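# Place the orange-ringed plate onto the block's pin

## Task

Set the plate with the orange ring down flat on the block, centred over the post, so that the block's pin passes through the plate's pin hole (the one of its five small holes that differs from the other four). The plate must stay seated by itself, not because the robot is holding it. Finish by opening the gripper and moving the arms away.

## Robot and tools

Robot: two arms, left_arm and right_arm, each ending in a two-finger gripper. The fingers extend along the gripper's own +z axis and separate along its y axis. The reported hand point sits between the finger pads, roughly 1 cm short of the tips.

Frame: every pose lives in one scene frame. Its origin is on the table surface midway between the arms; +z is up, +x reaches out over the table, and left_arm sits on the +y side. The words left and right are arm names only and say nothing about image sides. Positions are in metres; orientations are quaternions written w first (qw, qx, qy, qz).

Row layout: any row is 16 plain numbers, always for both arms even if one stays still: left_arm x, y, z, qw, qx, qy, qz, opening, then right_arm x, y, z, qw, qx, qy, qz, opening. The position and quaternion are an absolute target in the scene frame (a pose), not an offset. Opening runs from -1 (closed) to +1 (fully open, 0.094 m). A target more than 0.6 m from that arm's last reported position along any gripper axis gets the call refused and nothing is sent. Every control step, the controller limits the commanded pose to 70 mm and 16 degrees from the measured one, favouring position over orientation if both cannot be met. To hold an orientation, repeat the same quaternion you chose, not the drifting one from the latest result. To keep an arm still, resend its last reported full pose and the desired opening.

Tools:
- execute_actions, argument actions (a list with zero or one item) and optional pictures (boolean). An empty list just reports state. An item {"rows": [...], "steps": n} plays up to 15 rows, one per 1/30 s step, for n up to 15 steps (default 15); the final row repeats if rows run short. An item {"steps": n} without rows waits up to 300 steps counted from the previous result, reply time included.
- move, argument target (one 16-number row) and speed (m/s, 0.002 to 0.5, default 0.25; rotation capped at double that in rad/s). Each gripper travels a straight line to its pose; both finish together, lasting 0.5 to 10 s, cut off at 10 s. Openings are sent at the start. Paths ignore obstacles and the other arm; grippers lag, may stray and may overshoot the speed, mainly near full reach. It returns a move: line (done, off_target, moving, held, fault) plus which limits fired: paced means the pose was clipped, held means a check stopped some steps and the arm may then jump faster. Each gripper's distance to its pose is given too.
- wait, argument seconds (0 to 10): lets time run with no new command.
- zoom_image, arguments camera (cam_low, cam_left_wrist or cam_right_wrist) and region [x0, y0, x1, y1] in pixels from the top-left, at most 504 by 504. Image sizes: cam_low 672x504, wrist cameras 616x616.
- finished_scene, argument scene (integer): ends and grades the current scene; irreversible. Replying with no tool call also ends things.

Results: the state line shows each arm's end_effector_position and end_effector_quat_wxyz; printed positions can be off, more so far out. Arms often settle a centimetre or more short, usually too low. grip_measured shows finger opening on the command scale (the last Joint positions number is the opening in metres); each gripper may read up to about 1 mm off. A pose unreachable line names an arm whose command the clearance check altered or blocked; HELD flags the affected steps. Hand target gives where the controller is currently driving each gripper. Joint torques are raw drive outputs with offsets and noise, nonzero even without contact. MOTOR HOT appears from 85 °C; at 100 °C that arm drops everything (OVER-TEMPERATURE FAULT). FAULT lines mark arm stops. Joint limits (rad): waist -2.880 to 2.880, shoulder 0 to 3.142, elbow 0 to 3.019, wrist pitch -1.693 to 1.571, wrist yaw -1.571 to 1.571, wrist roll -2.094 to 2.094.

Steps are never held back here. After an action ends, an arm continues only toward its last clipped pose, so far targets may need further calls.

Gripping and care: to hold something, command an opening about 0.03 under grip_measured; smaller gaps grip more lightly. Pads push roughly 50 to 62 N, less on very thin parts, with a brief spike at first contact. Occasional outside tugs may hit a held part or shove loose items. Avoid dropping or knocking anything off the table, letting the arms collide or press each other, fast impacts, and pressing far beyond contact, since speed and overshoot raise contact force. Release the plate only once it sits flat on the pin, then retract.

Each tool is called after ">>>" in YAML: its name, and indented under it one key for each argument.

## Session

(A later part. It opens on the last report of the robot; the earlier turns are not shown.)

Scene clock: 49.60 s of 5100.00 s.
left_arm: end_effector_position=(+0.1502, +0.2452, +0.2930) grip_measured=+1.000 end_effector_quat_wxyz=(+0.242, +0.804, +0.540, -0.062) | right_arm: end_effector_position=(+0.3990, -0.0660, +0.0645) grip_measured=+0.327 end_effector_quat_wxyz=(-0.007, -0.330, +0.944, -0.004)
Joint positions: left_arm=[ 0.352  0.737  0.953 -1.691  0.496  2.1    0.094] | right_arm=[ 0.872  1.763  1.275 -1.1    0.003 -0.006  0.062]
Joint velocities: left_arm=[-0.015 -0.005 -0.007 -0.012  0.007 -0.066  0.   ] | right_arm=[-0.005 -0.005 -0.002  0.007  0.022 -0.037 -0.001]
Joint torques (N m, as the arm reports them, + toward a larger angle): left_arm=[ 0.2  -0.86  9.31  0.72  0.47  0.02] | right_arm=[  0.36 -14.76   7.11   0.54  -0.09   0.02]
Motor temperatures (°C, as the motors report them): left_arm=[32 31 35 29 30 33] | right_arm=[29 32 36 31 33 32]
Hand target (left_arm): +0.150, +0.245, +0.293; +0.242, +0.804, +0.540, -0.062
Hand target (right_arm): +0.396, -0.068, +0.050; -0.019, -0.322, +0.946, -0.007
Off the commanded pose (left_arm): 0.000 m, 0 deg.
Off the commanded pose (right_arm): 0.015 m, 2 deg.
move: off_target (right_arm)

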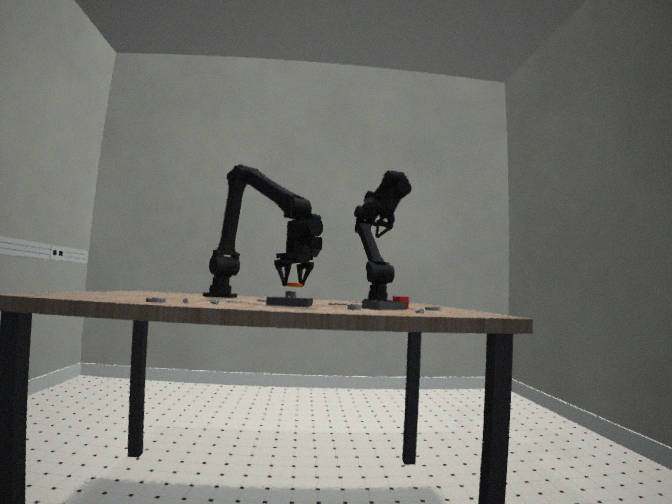

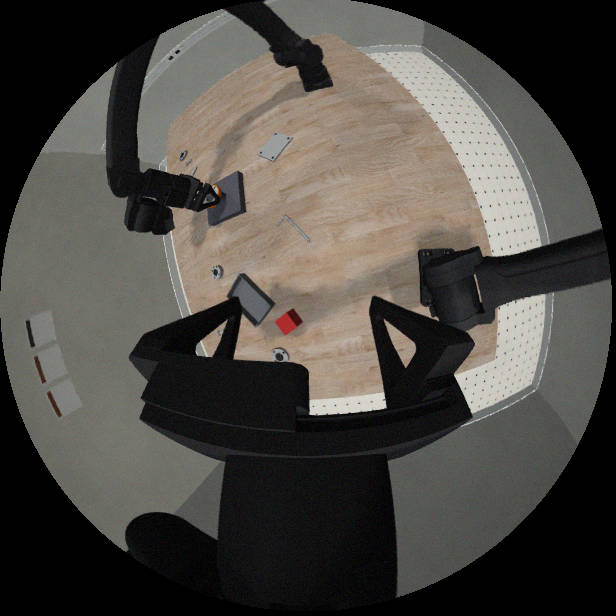

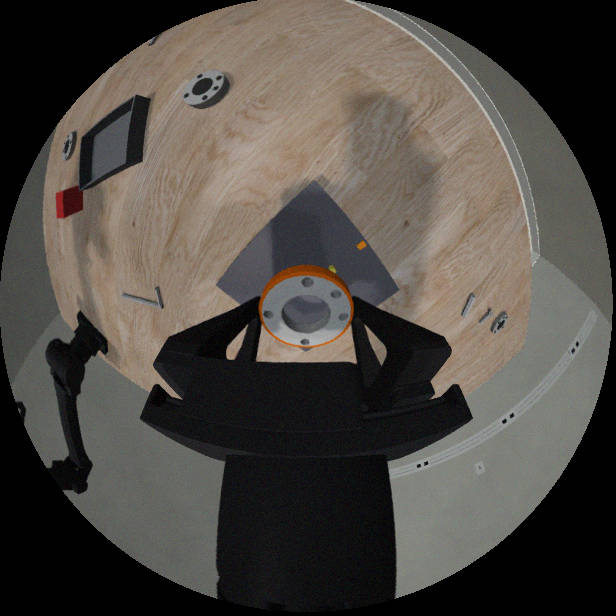

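>>> zoom_image:
  camera: "cam_right_wrist"
  region: [256, 255, 356, 355]

Region (256, 255, 356, 355) of cam_right_wrist's 616x616 image, scaled by 5.040, with more detail than that image has.

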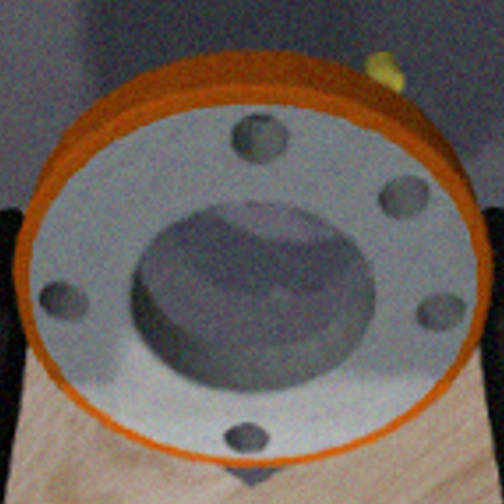

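>>> move:
  target: [0.1502, 0.2452, 0.293, 0.242, 0.804, 0.540, -0.062, 1, 0.400, -0.076, 0.041, -0.022, -0.322, 0.946, -0.0075, 0.29]
  speed: 0.03

>>> zoom_image:
  camera: "cam_right_wrist"
  region: [256, 255, 356, 355]

>>> zoom_image:
  camera: "cam_low"
  region: [240, 250, 340, 320]

Scene clock: 52.93 s of 5100.00 s.
left_arm: end_effector_position=(+0.1502, +0.2452, +0.2930) grip_measured=+1.000 end_effector_quat_wxyz=(+0.242, +0.804, +0.540, -0.062) | right_arm: end_effector_position=(+0.4008, -0.0709, +0.0586) grip_measured=+0.327 end_effector_quat_wxyz=(-0.007, -0.326, +0.945, -0.004)
Joint positions: left_arm=[ 0.352  0.737  0.953 -1.691  0.496  2.1    0.094] | right_arm=[ 0.862  1.766  1.262 -1.084  0.003 -0.006  0.062]
Joint velocities: left_arm=[-0.005 -0.005  0.012  0.002  0.007 -0.022  0.   ] | right_arm=[-0.005  0.005 -0.012 -0.012 -0.022 -0.007 -0.   ]
Joint torques (N m, as the arm reports them, + toward a larger angle): left_arm=[ 0.17 -0.78  9.26  0.69  0.47  0.04] | right_arm=[  0.   -14.23   6.97   0.54  -0.1   -0.14]
Motor temperatures (°C, as the motors report them): left_arm=[32 31 35 29 30 33] | right_arm=[29 32 36 32 33 32]
Hand target (left_arm): +0.150, +0.245, +0.293; +0.242, +0.804, +0.540, -0.062
Hand target (right_arm): +0.399, -0.076, +0.042; -0.022, -0.322, +0.946, -0.007
Off the commanded pose (left_arm): 0.000 m, 0 deg.
Off the commanded pose (right_arm): 0.018 m, 2 deg.
move: off_target (right_arm)

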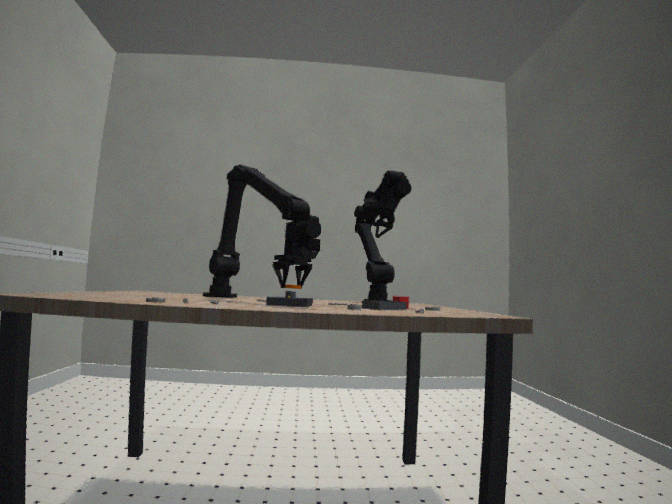

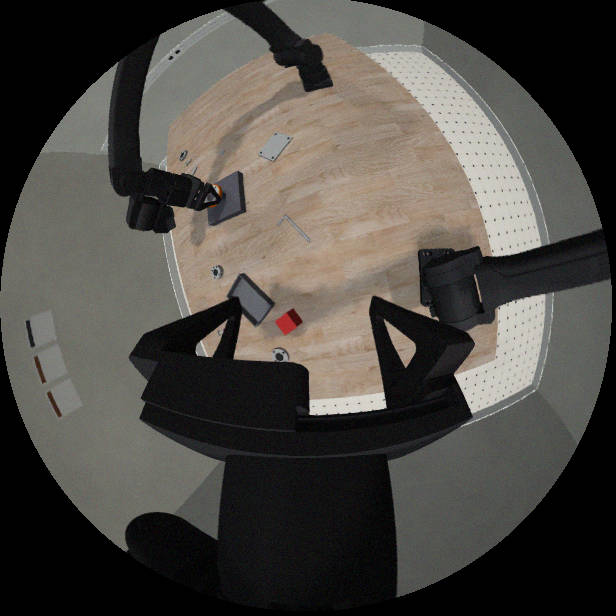

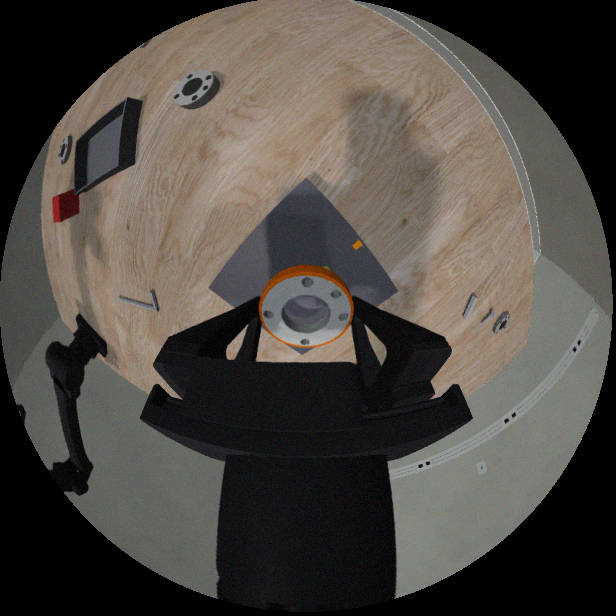

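Region (256, 255, 356, 355) of cam_right_wrist's 616x616 image, scaled by 5.040, with more detail than that image has.

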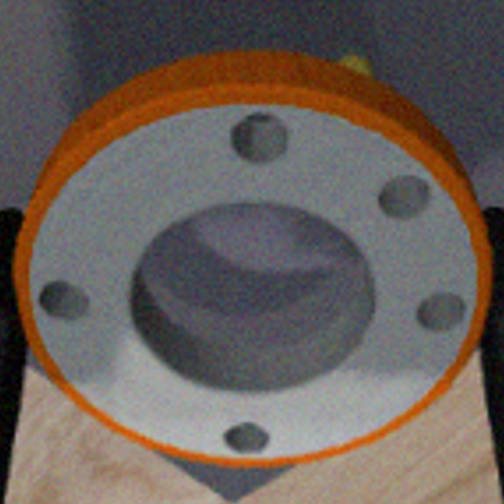

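Region (240, 250, 340, 320) of cam_low's 672x504 image, scaled by 5.040, with more detail than that image has; it fills the top 353 rows of this view, and the rest is white.

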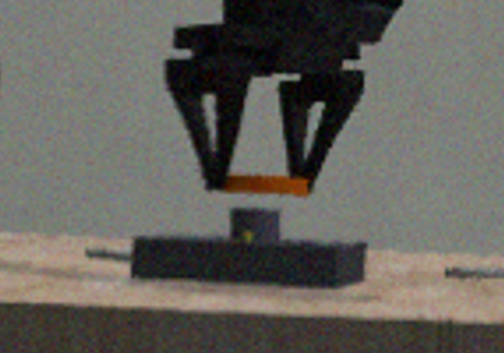

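>>> move:
  target: [0.1502, 0.2452, 0.293, 0.242, 0.804, 0.540, -0.062, 1, 0.392, -0.0692, 0.038, -0.024, -0.322, 0.946, -0.008, 0.29]
  speed: 0.03

>>> zoom_image:
  camera: "cam_right_wrist"
  region: [256, 255, 356, 355]

>>> zoom_image:
  camera: "cam_low"
  region: [240, 250, 340, 320]

Scene clock: 55.00 s of 5100.00 s.
left_arm: end_effector_position=(+0.1502, +0.2452, +0.2930) grip_measured=+1.000 end_effector_quat_wxyz=(+0.242, +0.804, +0.540, -0.062) | right_arm: end_effector_position=(+0.3982, -0.0711, +0.0555) grip_measured=+0.327 end_effector_quat_wxyz=(-0.010, -0.325, +0.946, -0.005)
Joint positions: left_arm=[ 0.352  0.737  0.953 -1.691  0.496  2.1    0.094] | right_arm=[ 0.865  1.768  1.256 -1.08   0.003 -0.001  0.062]
Joint velocities: left_arm=[-0.005 -0.015  0.002 -0.002  0.007 -0.007  0.   ] | right_arm=[-0.005  0.005  0.007 -0.012  0.051 -0.007 -0.   ]
Joint torques (N m, as the arm reports them, + toward a larger angle): left_arm=[ 0.35 -0.79  9.28  0.69  0.47  0.03] | right_arm=[  1.16 -14.22   6.97   0.54  -0.09   0.02]
Motor temperatures (°C, as the motors report them): left_arm=[32 31 35 29 30 33] | right_arm=[29 32 36 32 33 32]
Hand target (left_arm): +0.150, +0.245, +0.293; +0.242, +0.804, +0.540, -0.062
Hand target (right_arm): +0.391, -0.070, +0.039; -0.024, -0.322, +0.946, -0.008
Off the commanded pose (left_arm): 0.000 m, 0 deg.
Off the commanded pose (right_arm): 0.019 m, 2 deg.
move: off_target (right_arm)

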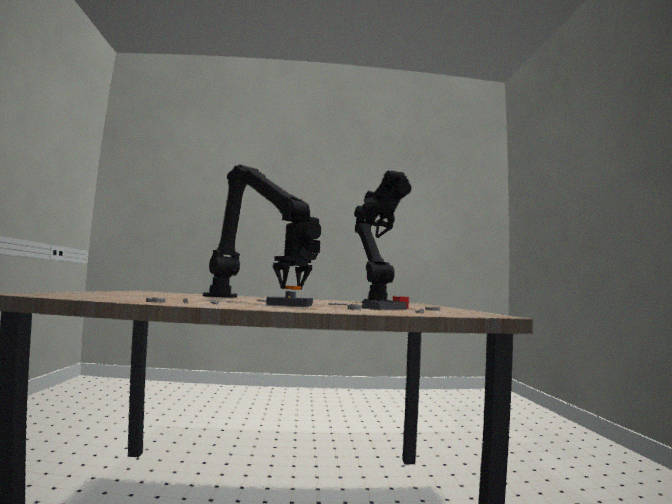

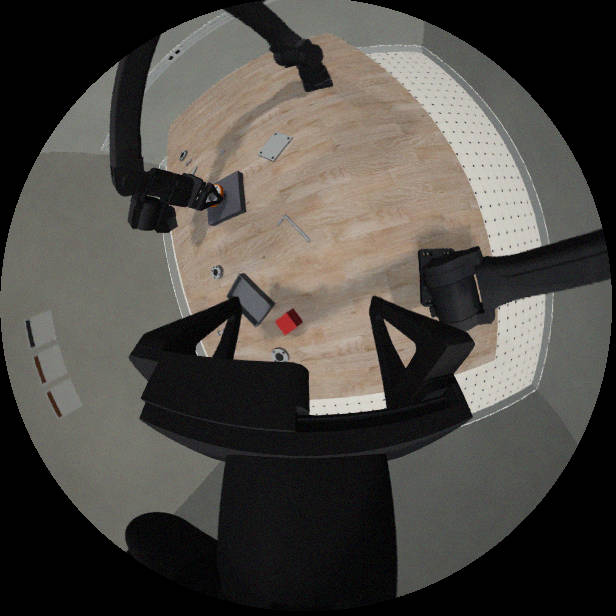

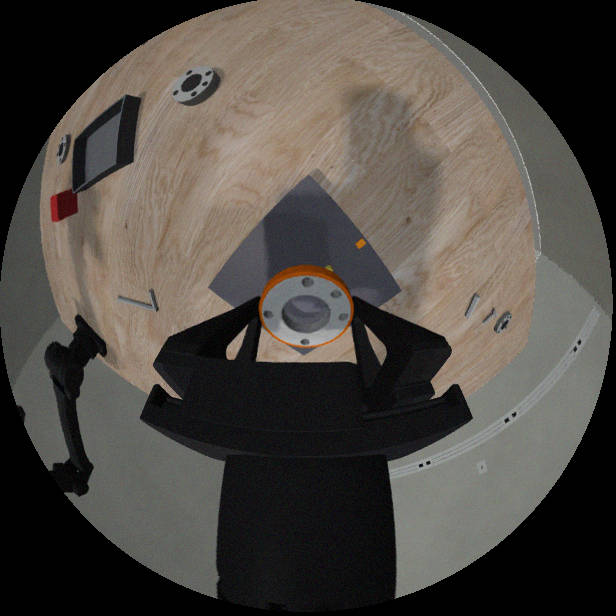

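Region (256, 255, 356, 355) of cam_right_wrist's 616x616 image, scaled by 5.040, with more detail than that image has.

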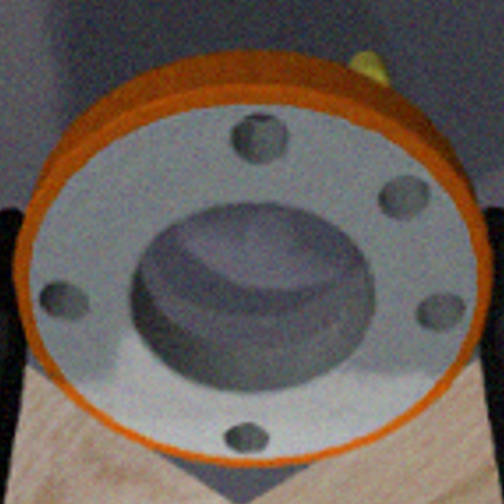

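Region (240, 250, 340, 320) of cam_low's 672x504 image, scaled by 5.040, with more detail than that image has; it fills the top 353 rows of this view, and the rest is white.

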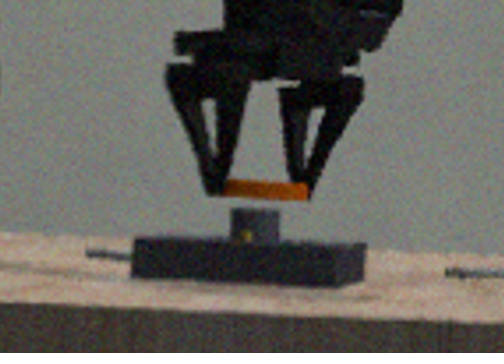

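>>> move:
  target: [0.1502, 0.2452, 0.293, 0.242, 0.804, 0.540, -0.062, 1, 0.3915, -0.0683, 0.034, -0.024, -0.328, 0.944, -0.008, 0.29]
  speed: 0.02

>>> zoom_image:
  camera: "cam_right_wrist"
  region: [271, 280, 341, 350]

>>> zoom_image:
  camera: "cam_low"
  region: [240, 250, 340, 320]

Scene clock: 56.97 s of 5100.00 s.
left_arm: end_effector_position=(+0.1502, +0.2452, +0.2930) grip_measured=+1.000 end_effector_quat_wxyz=(+0.242, +0.804, +0.540, -0.062) | right_arm: end_effector_position=(+0.3991, -0.0691, +0.0526) grip_measured=+0.327 end_effector_quat_wxyz=(-0.008, -0.326, +0.945, -0.004)
Joint positions: left_arm=[ 0.352  0.737  0.953 -1.691  0.496  2.1    0.094] | right_arm=[ 0.867  1.774  1.256 -1.07   0.003 -0.001  0.062]
Joint velocities: left_arm=[ 0.005  0.005  0.002  0.002  0.037 -0.066  0.   ] | right_arm=[ 0.005 -0.015  0.012 -0.002  0.007 -0.154  0.   ]
Joint torques (N m, as the arm reports them, + toward a larger angle): left_arm=[ 0.27 -0.8   9.27  0.69  0.47  0.03] | right_arm=[  1.21 -14.4    6.68   0.55  -0.09  -0.08]
Motor temperatures (°C, as the motors report them): left_arm=[32 31 35 29 30 33] | right_arm=[29 32 36 32 33 32]
Hand target (left_arm): +0.150, +0.245, +0.293; +0.242, +0.804, +0.540, -0.062
Hand target (right_arm): +0.391, -0.069, +0.035; -0.024, -0.328, +0.944, -0.008
Off the commanded pose (left_arm): 0.000 m, 0 deg.
Off the commanded pose (right_arm): 0.020 m, 2 deg.
move: off_target (right_arm)

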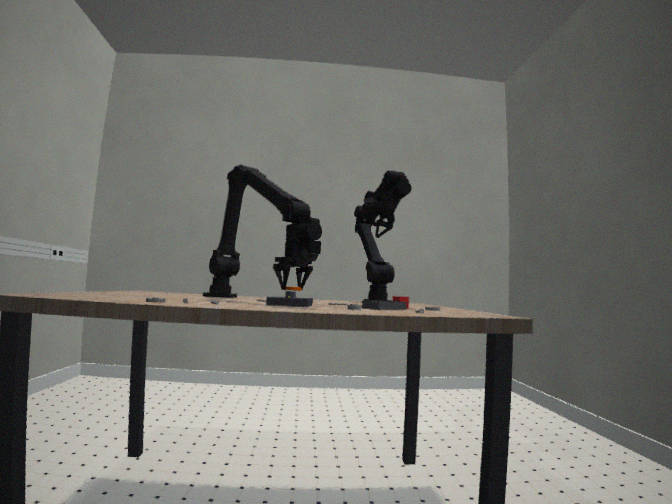

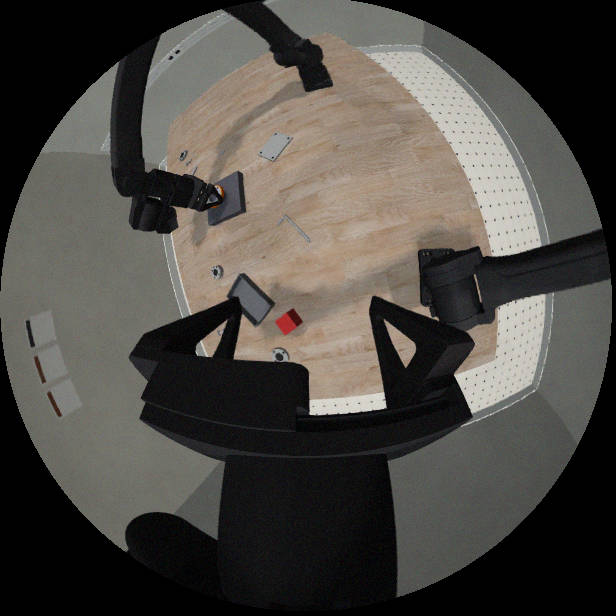

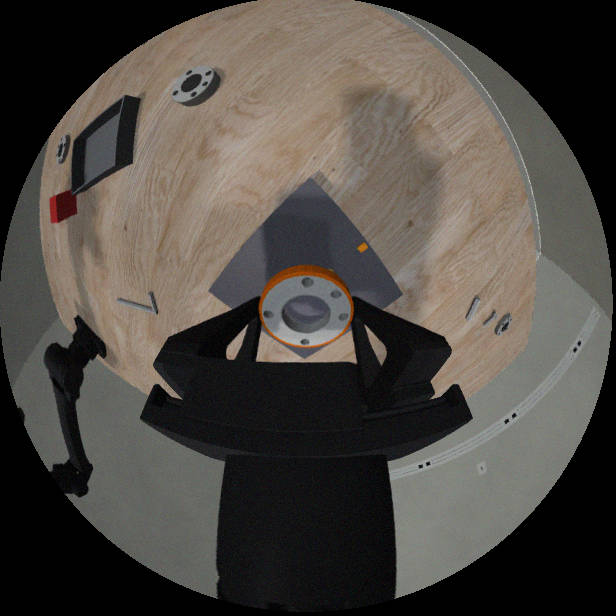

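Region (271, 280, 341, 350) of cam_right_wrist's 616x616 image, scaled by 7.200, with more detail than that image has.

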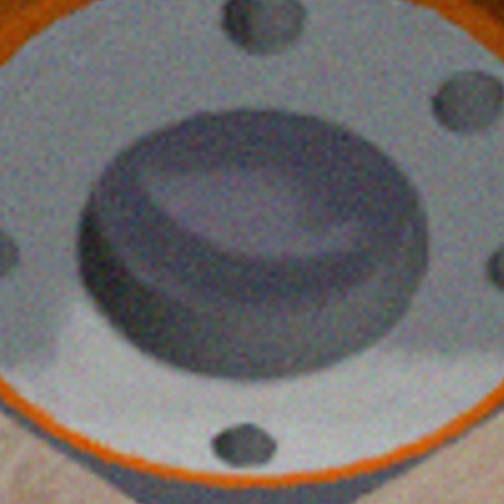

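Region (240, 250, 340, 320) of cam_low's 672x504 image, scaled by 5.040, with more detail than that image has; it fills the top 353 rows of this view, and the rest is white.

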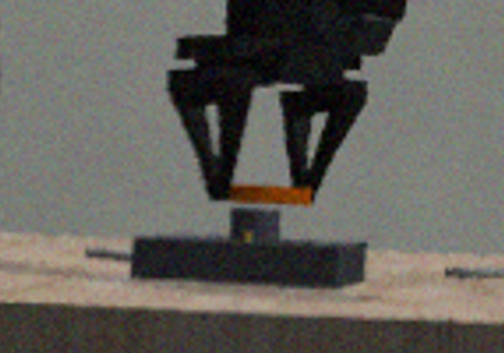

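>>> move:
  target: [0.1502, 0.2452, 0.293, 0.242, 0.804, 0.540, -0.062, 1, 0.3924, -0.0715, 0.033, -0.0255, -0.326, 0.945, -0.0085, 0.29]
  speed: 0.02

>>> zoom_image:
  camera: "cam_right_wrist"
  region: [271, 280, 341, 350]

Scene clock: 59.57 s of 5100.00 s.
left_arm: end_effector_position=(+0.1502, +0.2452, +0.2930) grip_measured=+1.000 end_effector_quat_wxyz=(+0.242, +0.804, +0.540, -0.062) | right_arm: end_effector_position=(+0.3971, -0.0707, +0.0506) grip_measured=+0.327 end_effector_quat_wxyz=(-0.011, -0.326, +0.945, -0.005)
Joint positions: left_arm=[ 0.352  0.737  0.953 -1.691  0.496  2.1    0.094] | right_arm=[ 0.867  1.774  1.25  -1.07   0.003 -0.001  0.062]
Joint velocities: left_arm=[ 0.015 -0.005 -0.017  0.007 -0.022 -0.022  0.   ] | right_arm=[-0.005  0.005 -0.012  0.002  0.037  0.051  0.001]
Joint torques (N m, as the arm reports them, + toward a larger angle): left_arm=[ 0.24 -0.75  9.27  0.7   0.47  0.03] | right_arm=[  0.72 -14.1    6.91   0.5   -0.1   -0.1 ]
Motor temperatures (°C, as the motors report them): left_arm=[32 31 35 29 30 33] | right_arm=[29 32 36 32 33 32]
Hand target (left_arm): +0.150, +0.245, +0.293; +0.242, +0.804, +0.540, -0.062
Hand target (right_arm): +0.392, -0.072, +0.034; -0.025, -0.326, +0.945, -0.008
Off the commanded pose (left_arm): 0.000 m, 0 deg.
Off the commanded pose (right_arm): 0.018 m, 2 deg.
move: off_target (right_arm)

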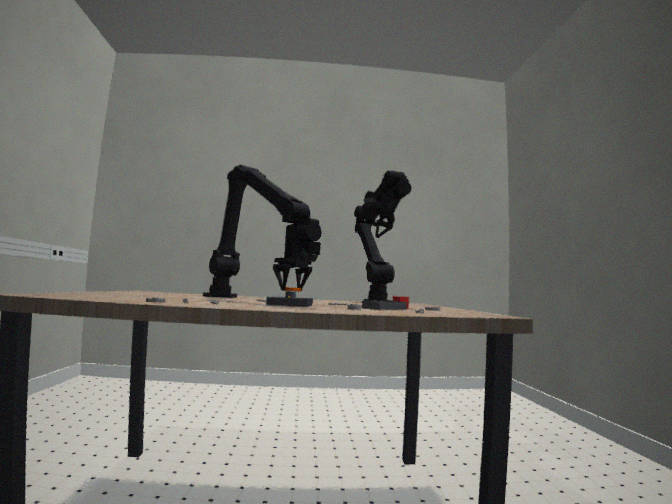

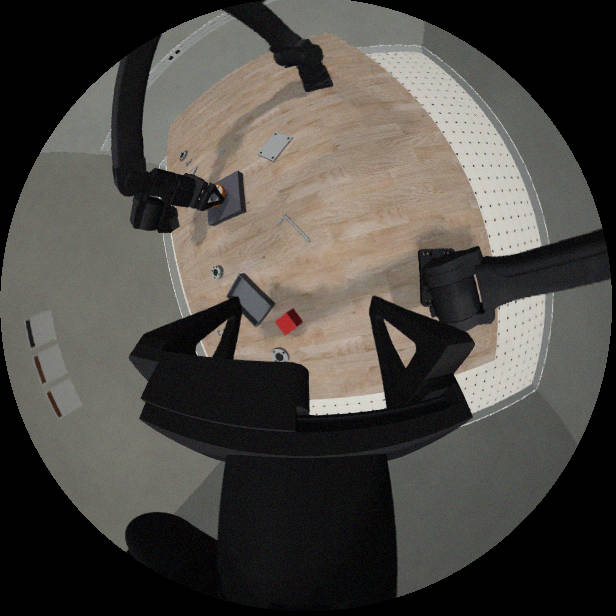

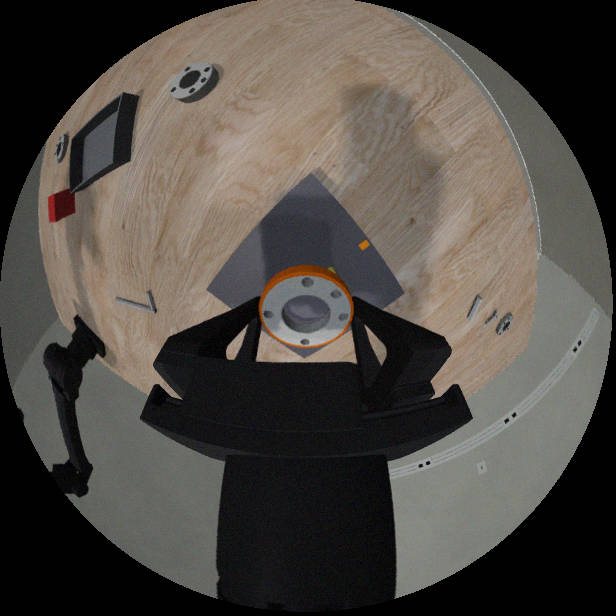

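Region (271, 280, 341, 350) of cam_right_wrist's 616x616 image, scaled by 7.200, with more detail than that image has.

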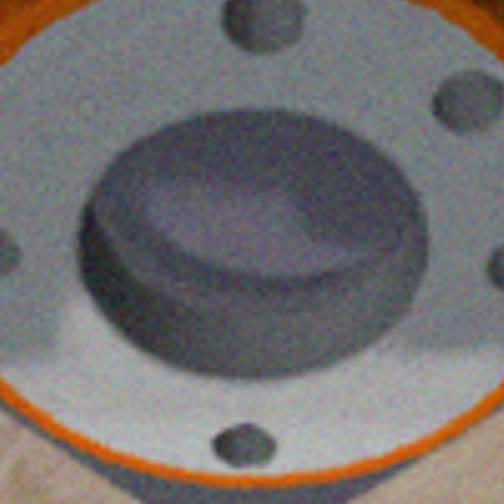

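>>> move:
  target: [0.1502, 0.2452, 0.293, 0.242, 0.804, 0.540, -0.062, 1, 0.3924, -0.0715, 0.028, -0.027, -0.326, 0.945, -0.009, 0.29]
  speed: 0.02

>>> zoom_image:
  camera: "cam_right_wrist"
  region: [271, 280, 341, 350]

>>> zoom_image:
  camera: "cam_low"
  region: [240, 250, 340, 320]

Scene clock: 61.50 s of 5100.00 s.
left_arm: end_effector_position=(+0.1502, +0.2452, +0.2930) grip_measured=+1.000 end_effector_quat_wxyz=(+0.242, +0.804, +0.540, -0.062) | right_arm: end_effector_position=(+0.3981, -0.0698, +0.0484) grip_measured=+0.327 end_effector_quat_wxyz=(-0.010, -0.326, +0.945, -0.005)
Joint positions: left_arm=[ 0.352  0.737  0.953 -1.691  0.496  2.1    0.094] | right_arm=[ 0.867  1.779  1.25  -1.063  0.003 -0.001  0.062]
Joint velocities: left_arm=[-0.005 -0.024  0.002 -0.002 -0.037 -0.007  0.   ] | right_arm=[-0.015 -0.015 -0.022  0.017  0.007 -0.007 -0.   ]
Joint torques (N m, as the arm reports them, + toward a larger angle): left_arm=[ 0.17 -0.84  9.3   0.69  0.47  0.03] | right_arm=[  0.67 -13.84   6.69   0.55  -0.09  -0.09]
Motor temperatures (°C, as the motors report them): left_arm=[32 31 35 29 30 33] | right_arm=[29 32 36 32 33 32]
Hand target (left_arm): +0.150, +0.245, +0.293; +0.242, +0.804, +0.540, -0.062
Hand target (right_arm): +0.392, -0.072, +0.029; -0.027, -0.326, +0.945, -0.009
Off the commanded pose (left_arm): 0.000 m, 0 deg.
Off the commanded pose (right_arm): 0.021 m, 2 deg.
move: off_target (right_arm)

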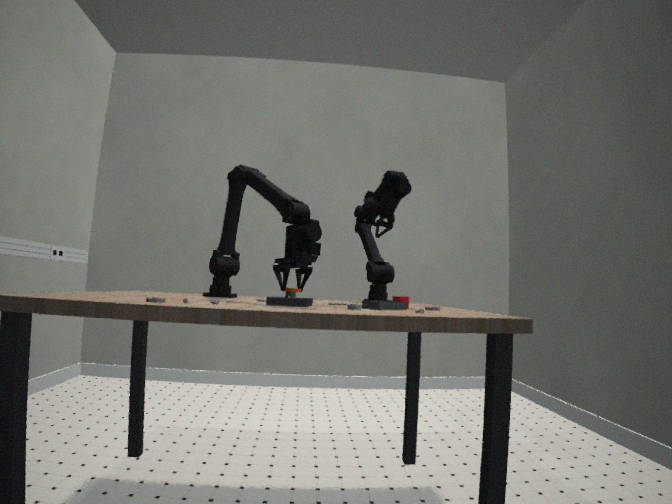

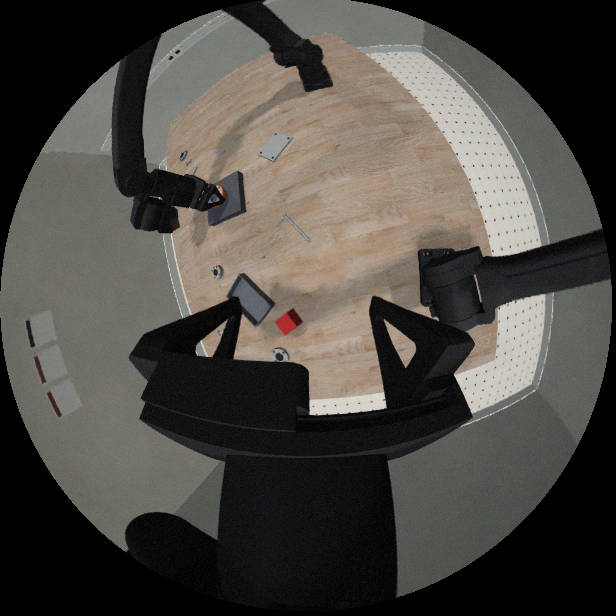

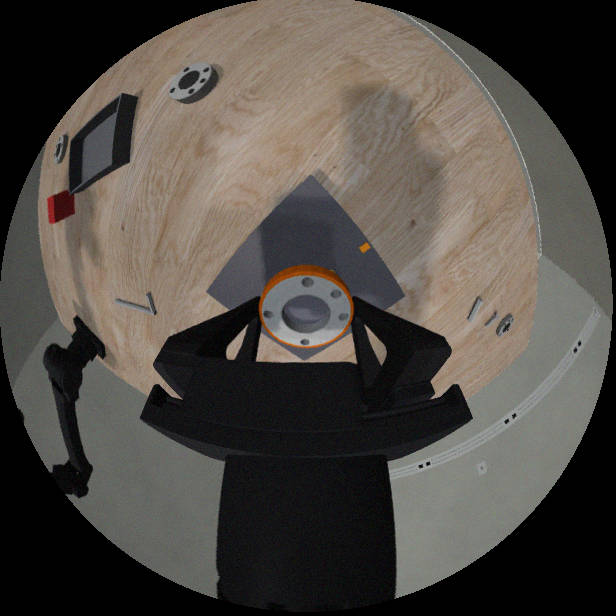

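Region (271, 280, 341, 350) of cam_right_wrist's 616x616 image, scaled by 7.200, with more detail than that image has.

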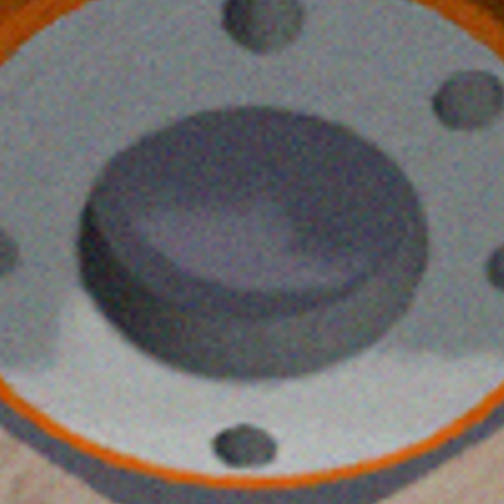

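Region (240, 250, 340, 320) of cam_low's 672x504 image, scaled by 5.040, with more detail than that image has; it fills the top 353 rows of this view, and the rest is white.

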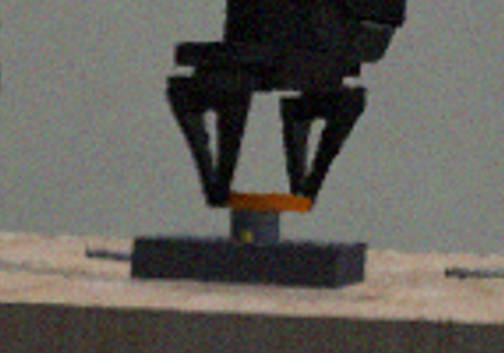

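>>> move:
  target: [0.1502, 0.2452, 0.293, 0.242, 0.804, 0.540, -0.062, 1, 0.3914, -0.0723, 0.027, -0.0285, -0.326, 0.945, -0.0095, 0.29]
  speed: 0.02

>>> zoom_image:
  camera: "cam_right_wrist"
  region: [271, 280, 341, 350]

Scene clock: 63.33 s of 5100.00 s.
left_arm: end_effector_position=(+0.1502, +0.2452, +0.2930) grip_measured=+1.000 end_effector_quat_wxyz=(+0.242, +0.804, +0.540, -0.062) | right_arm: end_effector_position=(+0.3981, -0.0698, +0.0484) grip_measured=+0.327 end_effector_quat_wxyz=(-0.010, -0.326, +0.945, -0.005)
Joint positions: left_arm=[ 0.352  0.737  0.953 -1.691  0.496  2.1    0.094] | right_arm=[ 0.867  1.779  1.25  -1.063  0.003 -0.001  0.062]
Joint velocities: left_arm=[-0.024 -0.015 -0.002 -0.027 -0.007 -0.066  0.   ] | right_arm=[-0.024 -0.005 -0.007  0.007 -0.051  0.022 -0.001]
Joint torques (N m, as the arm reports them, + toward a larger angle): left_arm=[ 0.23 -0.71  9.28  0.69  0.47  0.03] | right_arm=[  0.82 -13.93   6.49   0.53  -0.1   -0.1 ]
Motor temperatures (°C, as the motors report them): left_arm=[32 31 35 29 30 33] | right_arm=[29 32 35 32 33 32]
Hand target (left_arm): +0.150, +0.245, +0.293; +0.242, +0.804, +0.540, -0.062
Hand target (right_arm): +0.391, -0.073, +0.028; -0.029, -0.326, +0.945, -0.009
Off the commanded pose (left_arm): 0.000 m, 0 deg.
Off the commanded pose (right_arm): 0.023 m, 2 deg.
move: off_target (right_arm)

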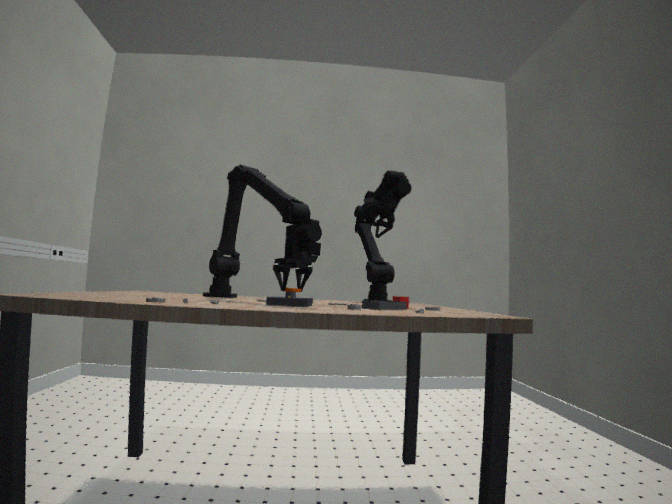

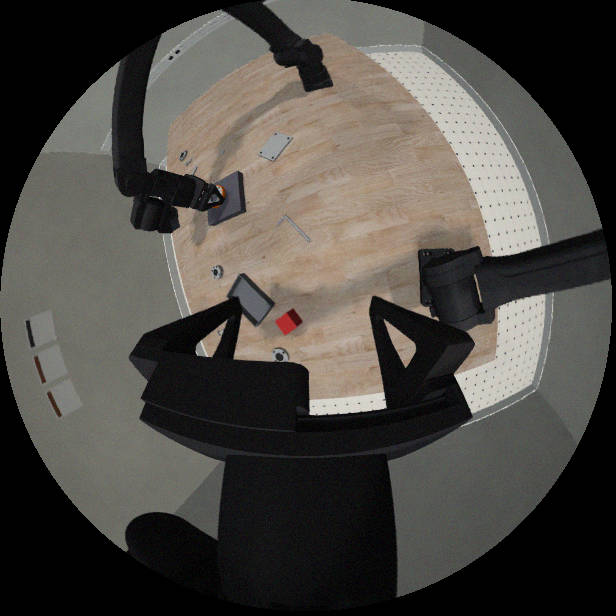

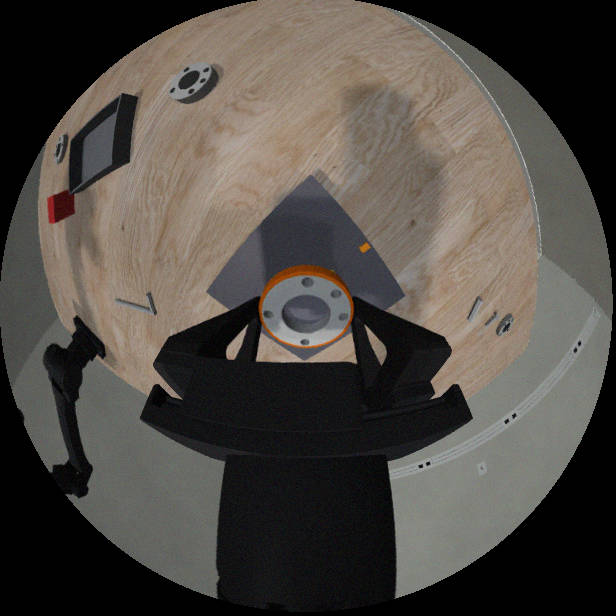

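Region (271, 280, 341, 350) of cam_right_wrist's 616x616 image, scaled by 7.200, with more detail than that image has.

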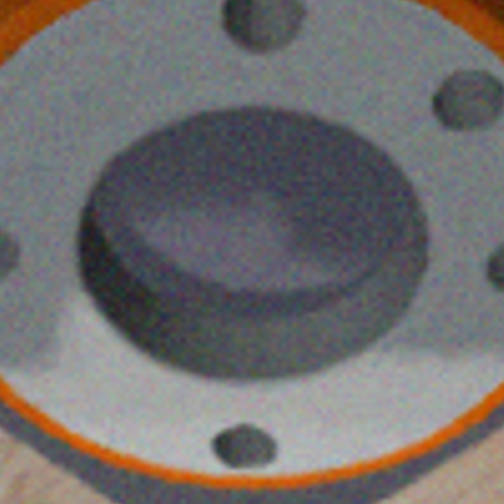

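>>> move:
  target: [0.1502, 0.2452, 0.293, 0.242, 0.804, 0.540, -0.062, 1, 0.3872, -0.0760, 0.028, -0.0408, -0.326, 0.944, -0.0136, 0.29]
  speed: 0.02

>>> zoom_image:
  camera: "cam_right_wrist"
  region: [271, 280, 341, 350]

Scene clock: 65.97 s of 5100.00 s.
left_arm: end_effector_position=(+0.1502, +0.2452, +0.2930) grip_measured=+1.000 end_effector_quat_wxyz=(+0.242, +0.804, +0.540, -0.062) | right_arm: end_effector_position=(+0.3971, -0.0706, +0.0484) grip_measured=+0.327 end_effector_quat_wxyz=(-0.012, -0.326, +0.945, -0.006)
Joint positions: left_arm=[ 0.352  0.737  0.953 -1.691  0.496  2.1    0.094] | right_arm=[ 0.867  1.779  1.25  -1.068  0.003 -0.001  0.062]
Joint velocities: left_arm=[-0.005 -0.005 -0.012 -0.051 -0.007 -0.007  0.   ] | right_arm=[-0.005  0.005 -0.002 -0.012 -0.081 -0.051 -0.001]
Joint torques (N m, as the arm reports them, + toward a larger angle): left_arm=[ 0.27 -0.76  9.26  0.68  0.47  0.04] | right_arm=[  0.8  -13.77   6.8   -0.27  -0.12  -0.1 ]
Motor temperatures (°C, as the motors report them): left_arm=[32 31 35 29 30 33] | right_arm=[29 32 35 32 33 32]
Hand target (left_arm): +0.150, +0.245, +0.293; +0.242, +0.804, +0.540, -0.062
Hand target (right_arm): +0.387, -0.076, +0.029; -0.041, -0.326, +0.944, -0.013
Off the commanded pose (left_arm): 0.000 m, 0 deg.
Off the commanded pose (right_arm): 0.023 m, 3 deg.
move: off_target (right_arm)

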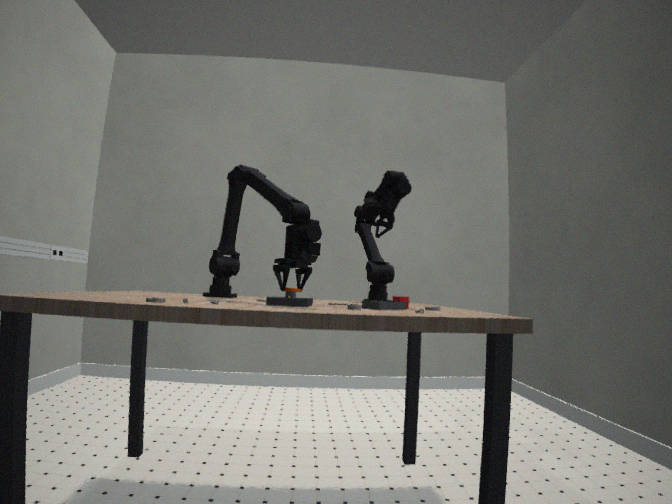

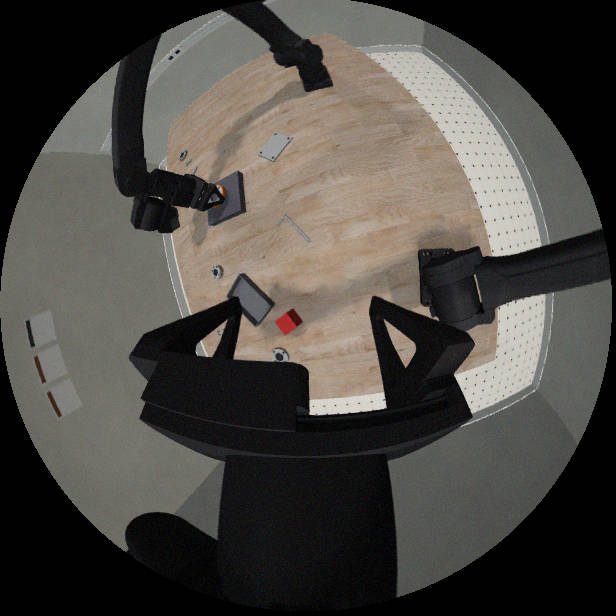

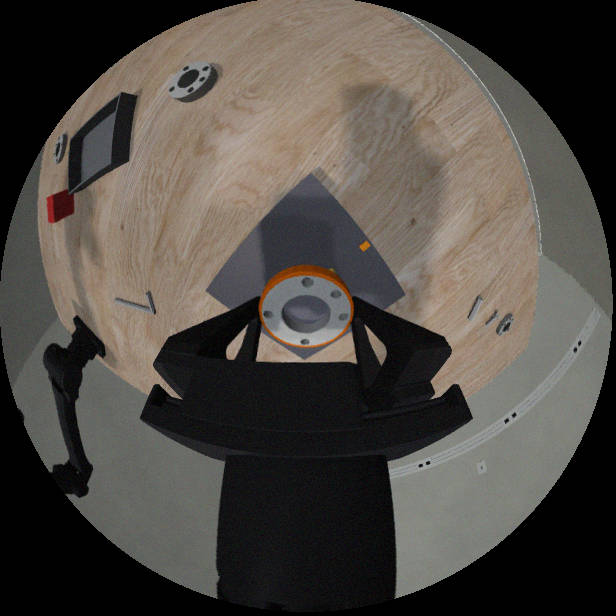

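Region (271, 280, 341, 350) of cam_right_wrist's 616x616 image, scaled by 7.200, with more detail than that image has.

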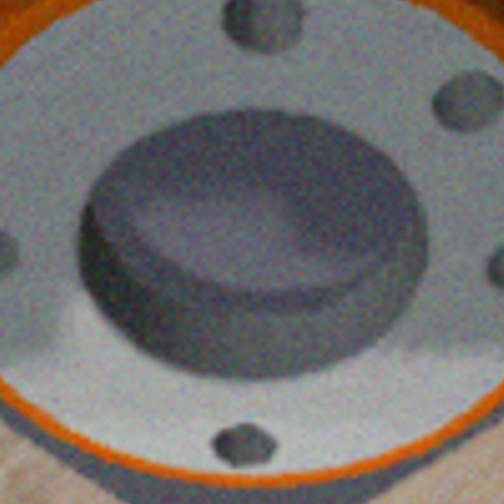

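>>> move:
  target: [0.1502, 0.2452, 0.293, 0.242, 0.804, 0.540, -0.062, 1, 0.3890, -0.0751, 0.024, -0.040, -0.326, 0.944, -0.0133, 0.29]
  speed: 0.02

>>> zoom_image:
  camera: "cam_right_wrist"
  region: [271, 280, 341, 350]

Scene clock: 68.17 s of 5100.00 s.
left_arm: end_effector_position=(+0.1502, +0.2452, +0.2930) grip_measured=+1.000 end_effector_quat_wxyz=(+0.242, +0.804, +0.540, -0.062) | right_arm: end_effector_position=(+0.3970, -0.0707, +0.0481) grip_measured=+0.327 end_effector_quat_wxyz=(-0.012, -0.326, +0.945, -0.006)
Joint positions: left_arm=[ 0.352  0.737  0.953 -1.691  0.496  2.1    0.094] | right_arm=[ 0.867  1.779  1.25  -1.068  0.003 -0.001  0.062]
Joint velocities: left_arm=[ 0.005 -0.005  0.012  0.007  0.022  0.037  0.   ] | right_arm=[-0.005 -0.005  0.012  0.017 -0.037  0.022 -0.001]
Joint torques (N m, as the arm reports them, + toward a larger angle): left_arm=[ 0.26 -0.83  9.25  0.69  0.47  0.03] | right_arm=[  0.66 -13.19   6.79   0.02  -0.11  -0.12]
Motor temperatures (°C, as the motors report them): left_arm=[32 31 35 29 30 33] | right_arm=[29 32 35 32 33 32]
Hand target (left_arm): +0.150, +0.245, +0.293; +0.242, +0.804, +0.540, -0.062
Hand target (right_arm): +0.388, -0.076, +0.025; -0.040, -0.326, +0.944, -0.013
Off the commanded pose (left_arm): 0.000 m, 0 deg.
Off the commanded pose (right_arm): 0.026 m, 3 deg.
move: off_target (right_arm)

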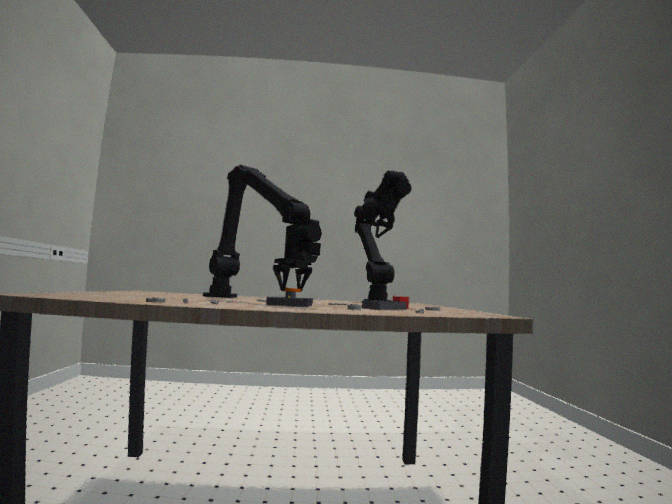

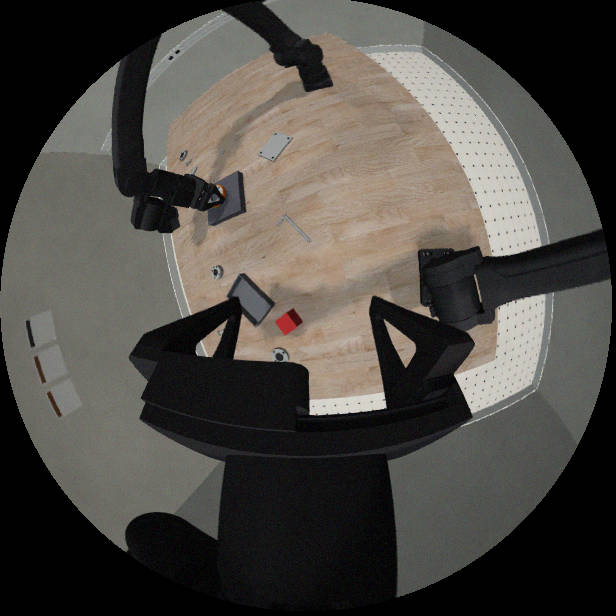

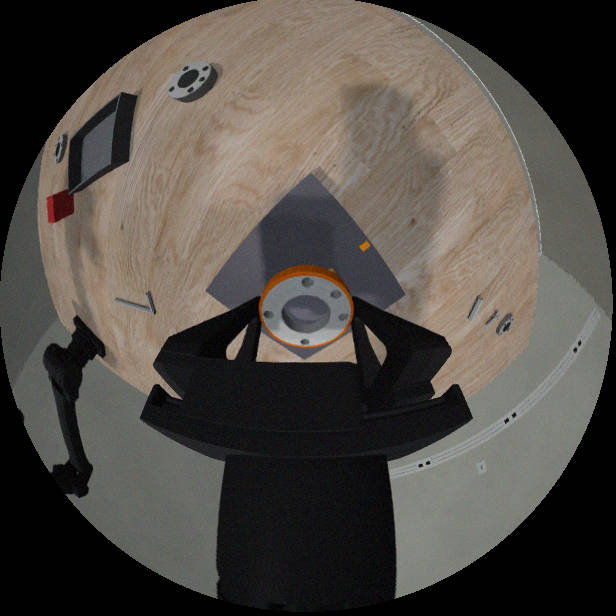

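Region (271, 280, 341, 350) of cam_right_wrist's 616x616 image, scaled by 7.200, with more detail than that image has.

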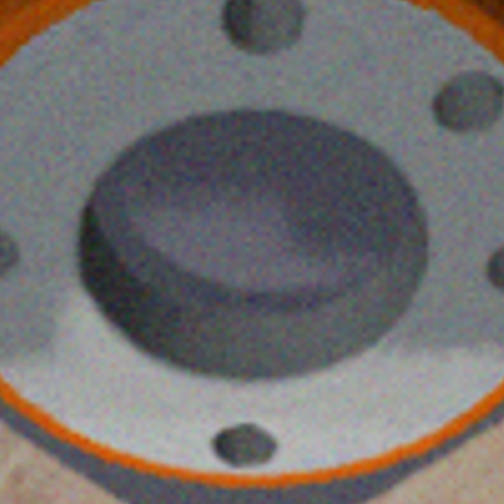

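>>> zoom_image:
  camera: "cam_low"
  region: [270, 275, 320, 310]

>>> zoom_image:
  camera: "cam_right_wrist"
  region: [196, 160, 416, 380]

>>> zoom_image:
  camera: "cam_right_wrist"
  region: [278, 300, 334, 336]

Region (270, 275, 320, 310) of cam_low's 672x504 image, scaled by 10.080, with more detail than that image has; it fills the top 353 rows of this view, and the rest is white.

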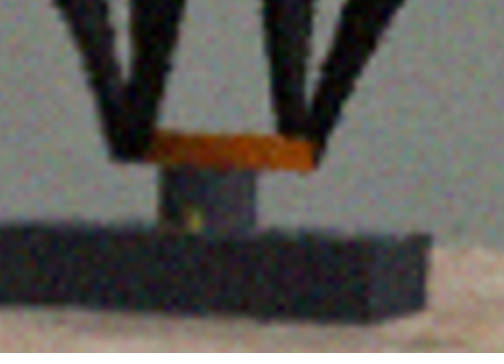

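Region (196, 160, 416, 380) of cam_right_wrist's 616x616 image, scaled by 2.291, with more detail than that image has.

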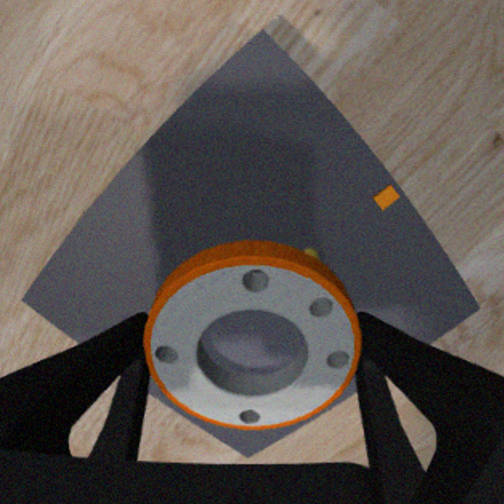

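Region (278, 300, 334, 336) of cam_right_wrist's 616x616 image, scaled by 9.000, with more detail than that image has; it fills the top 324 rows of this view, and the rest is white.

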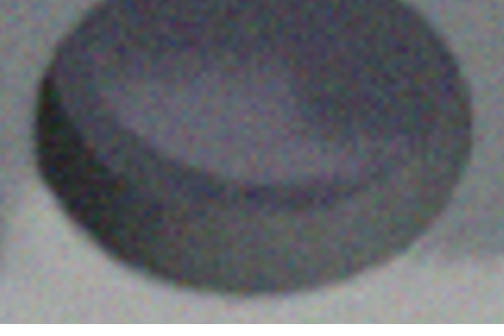

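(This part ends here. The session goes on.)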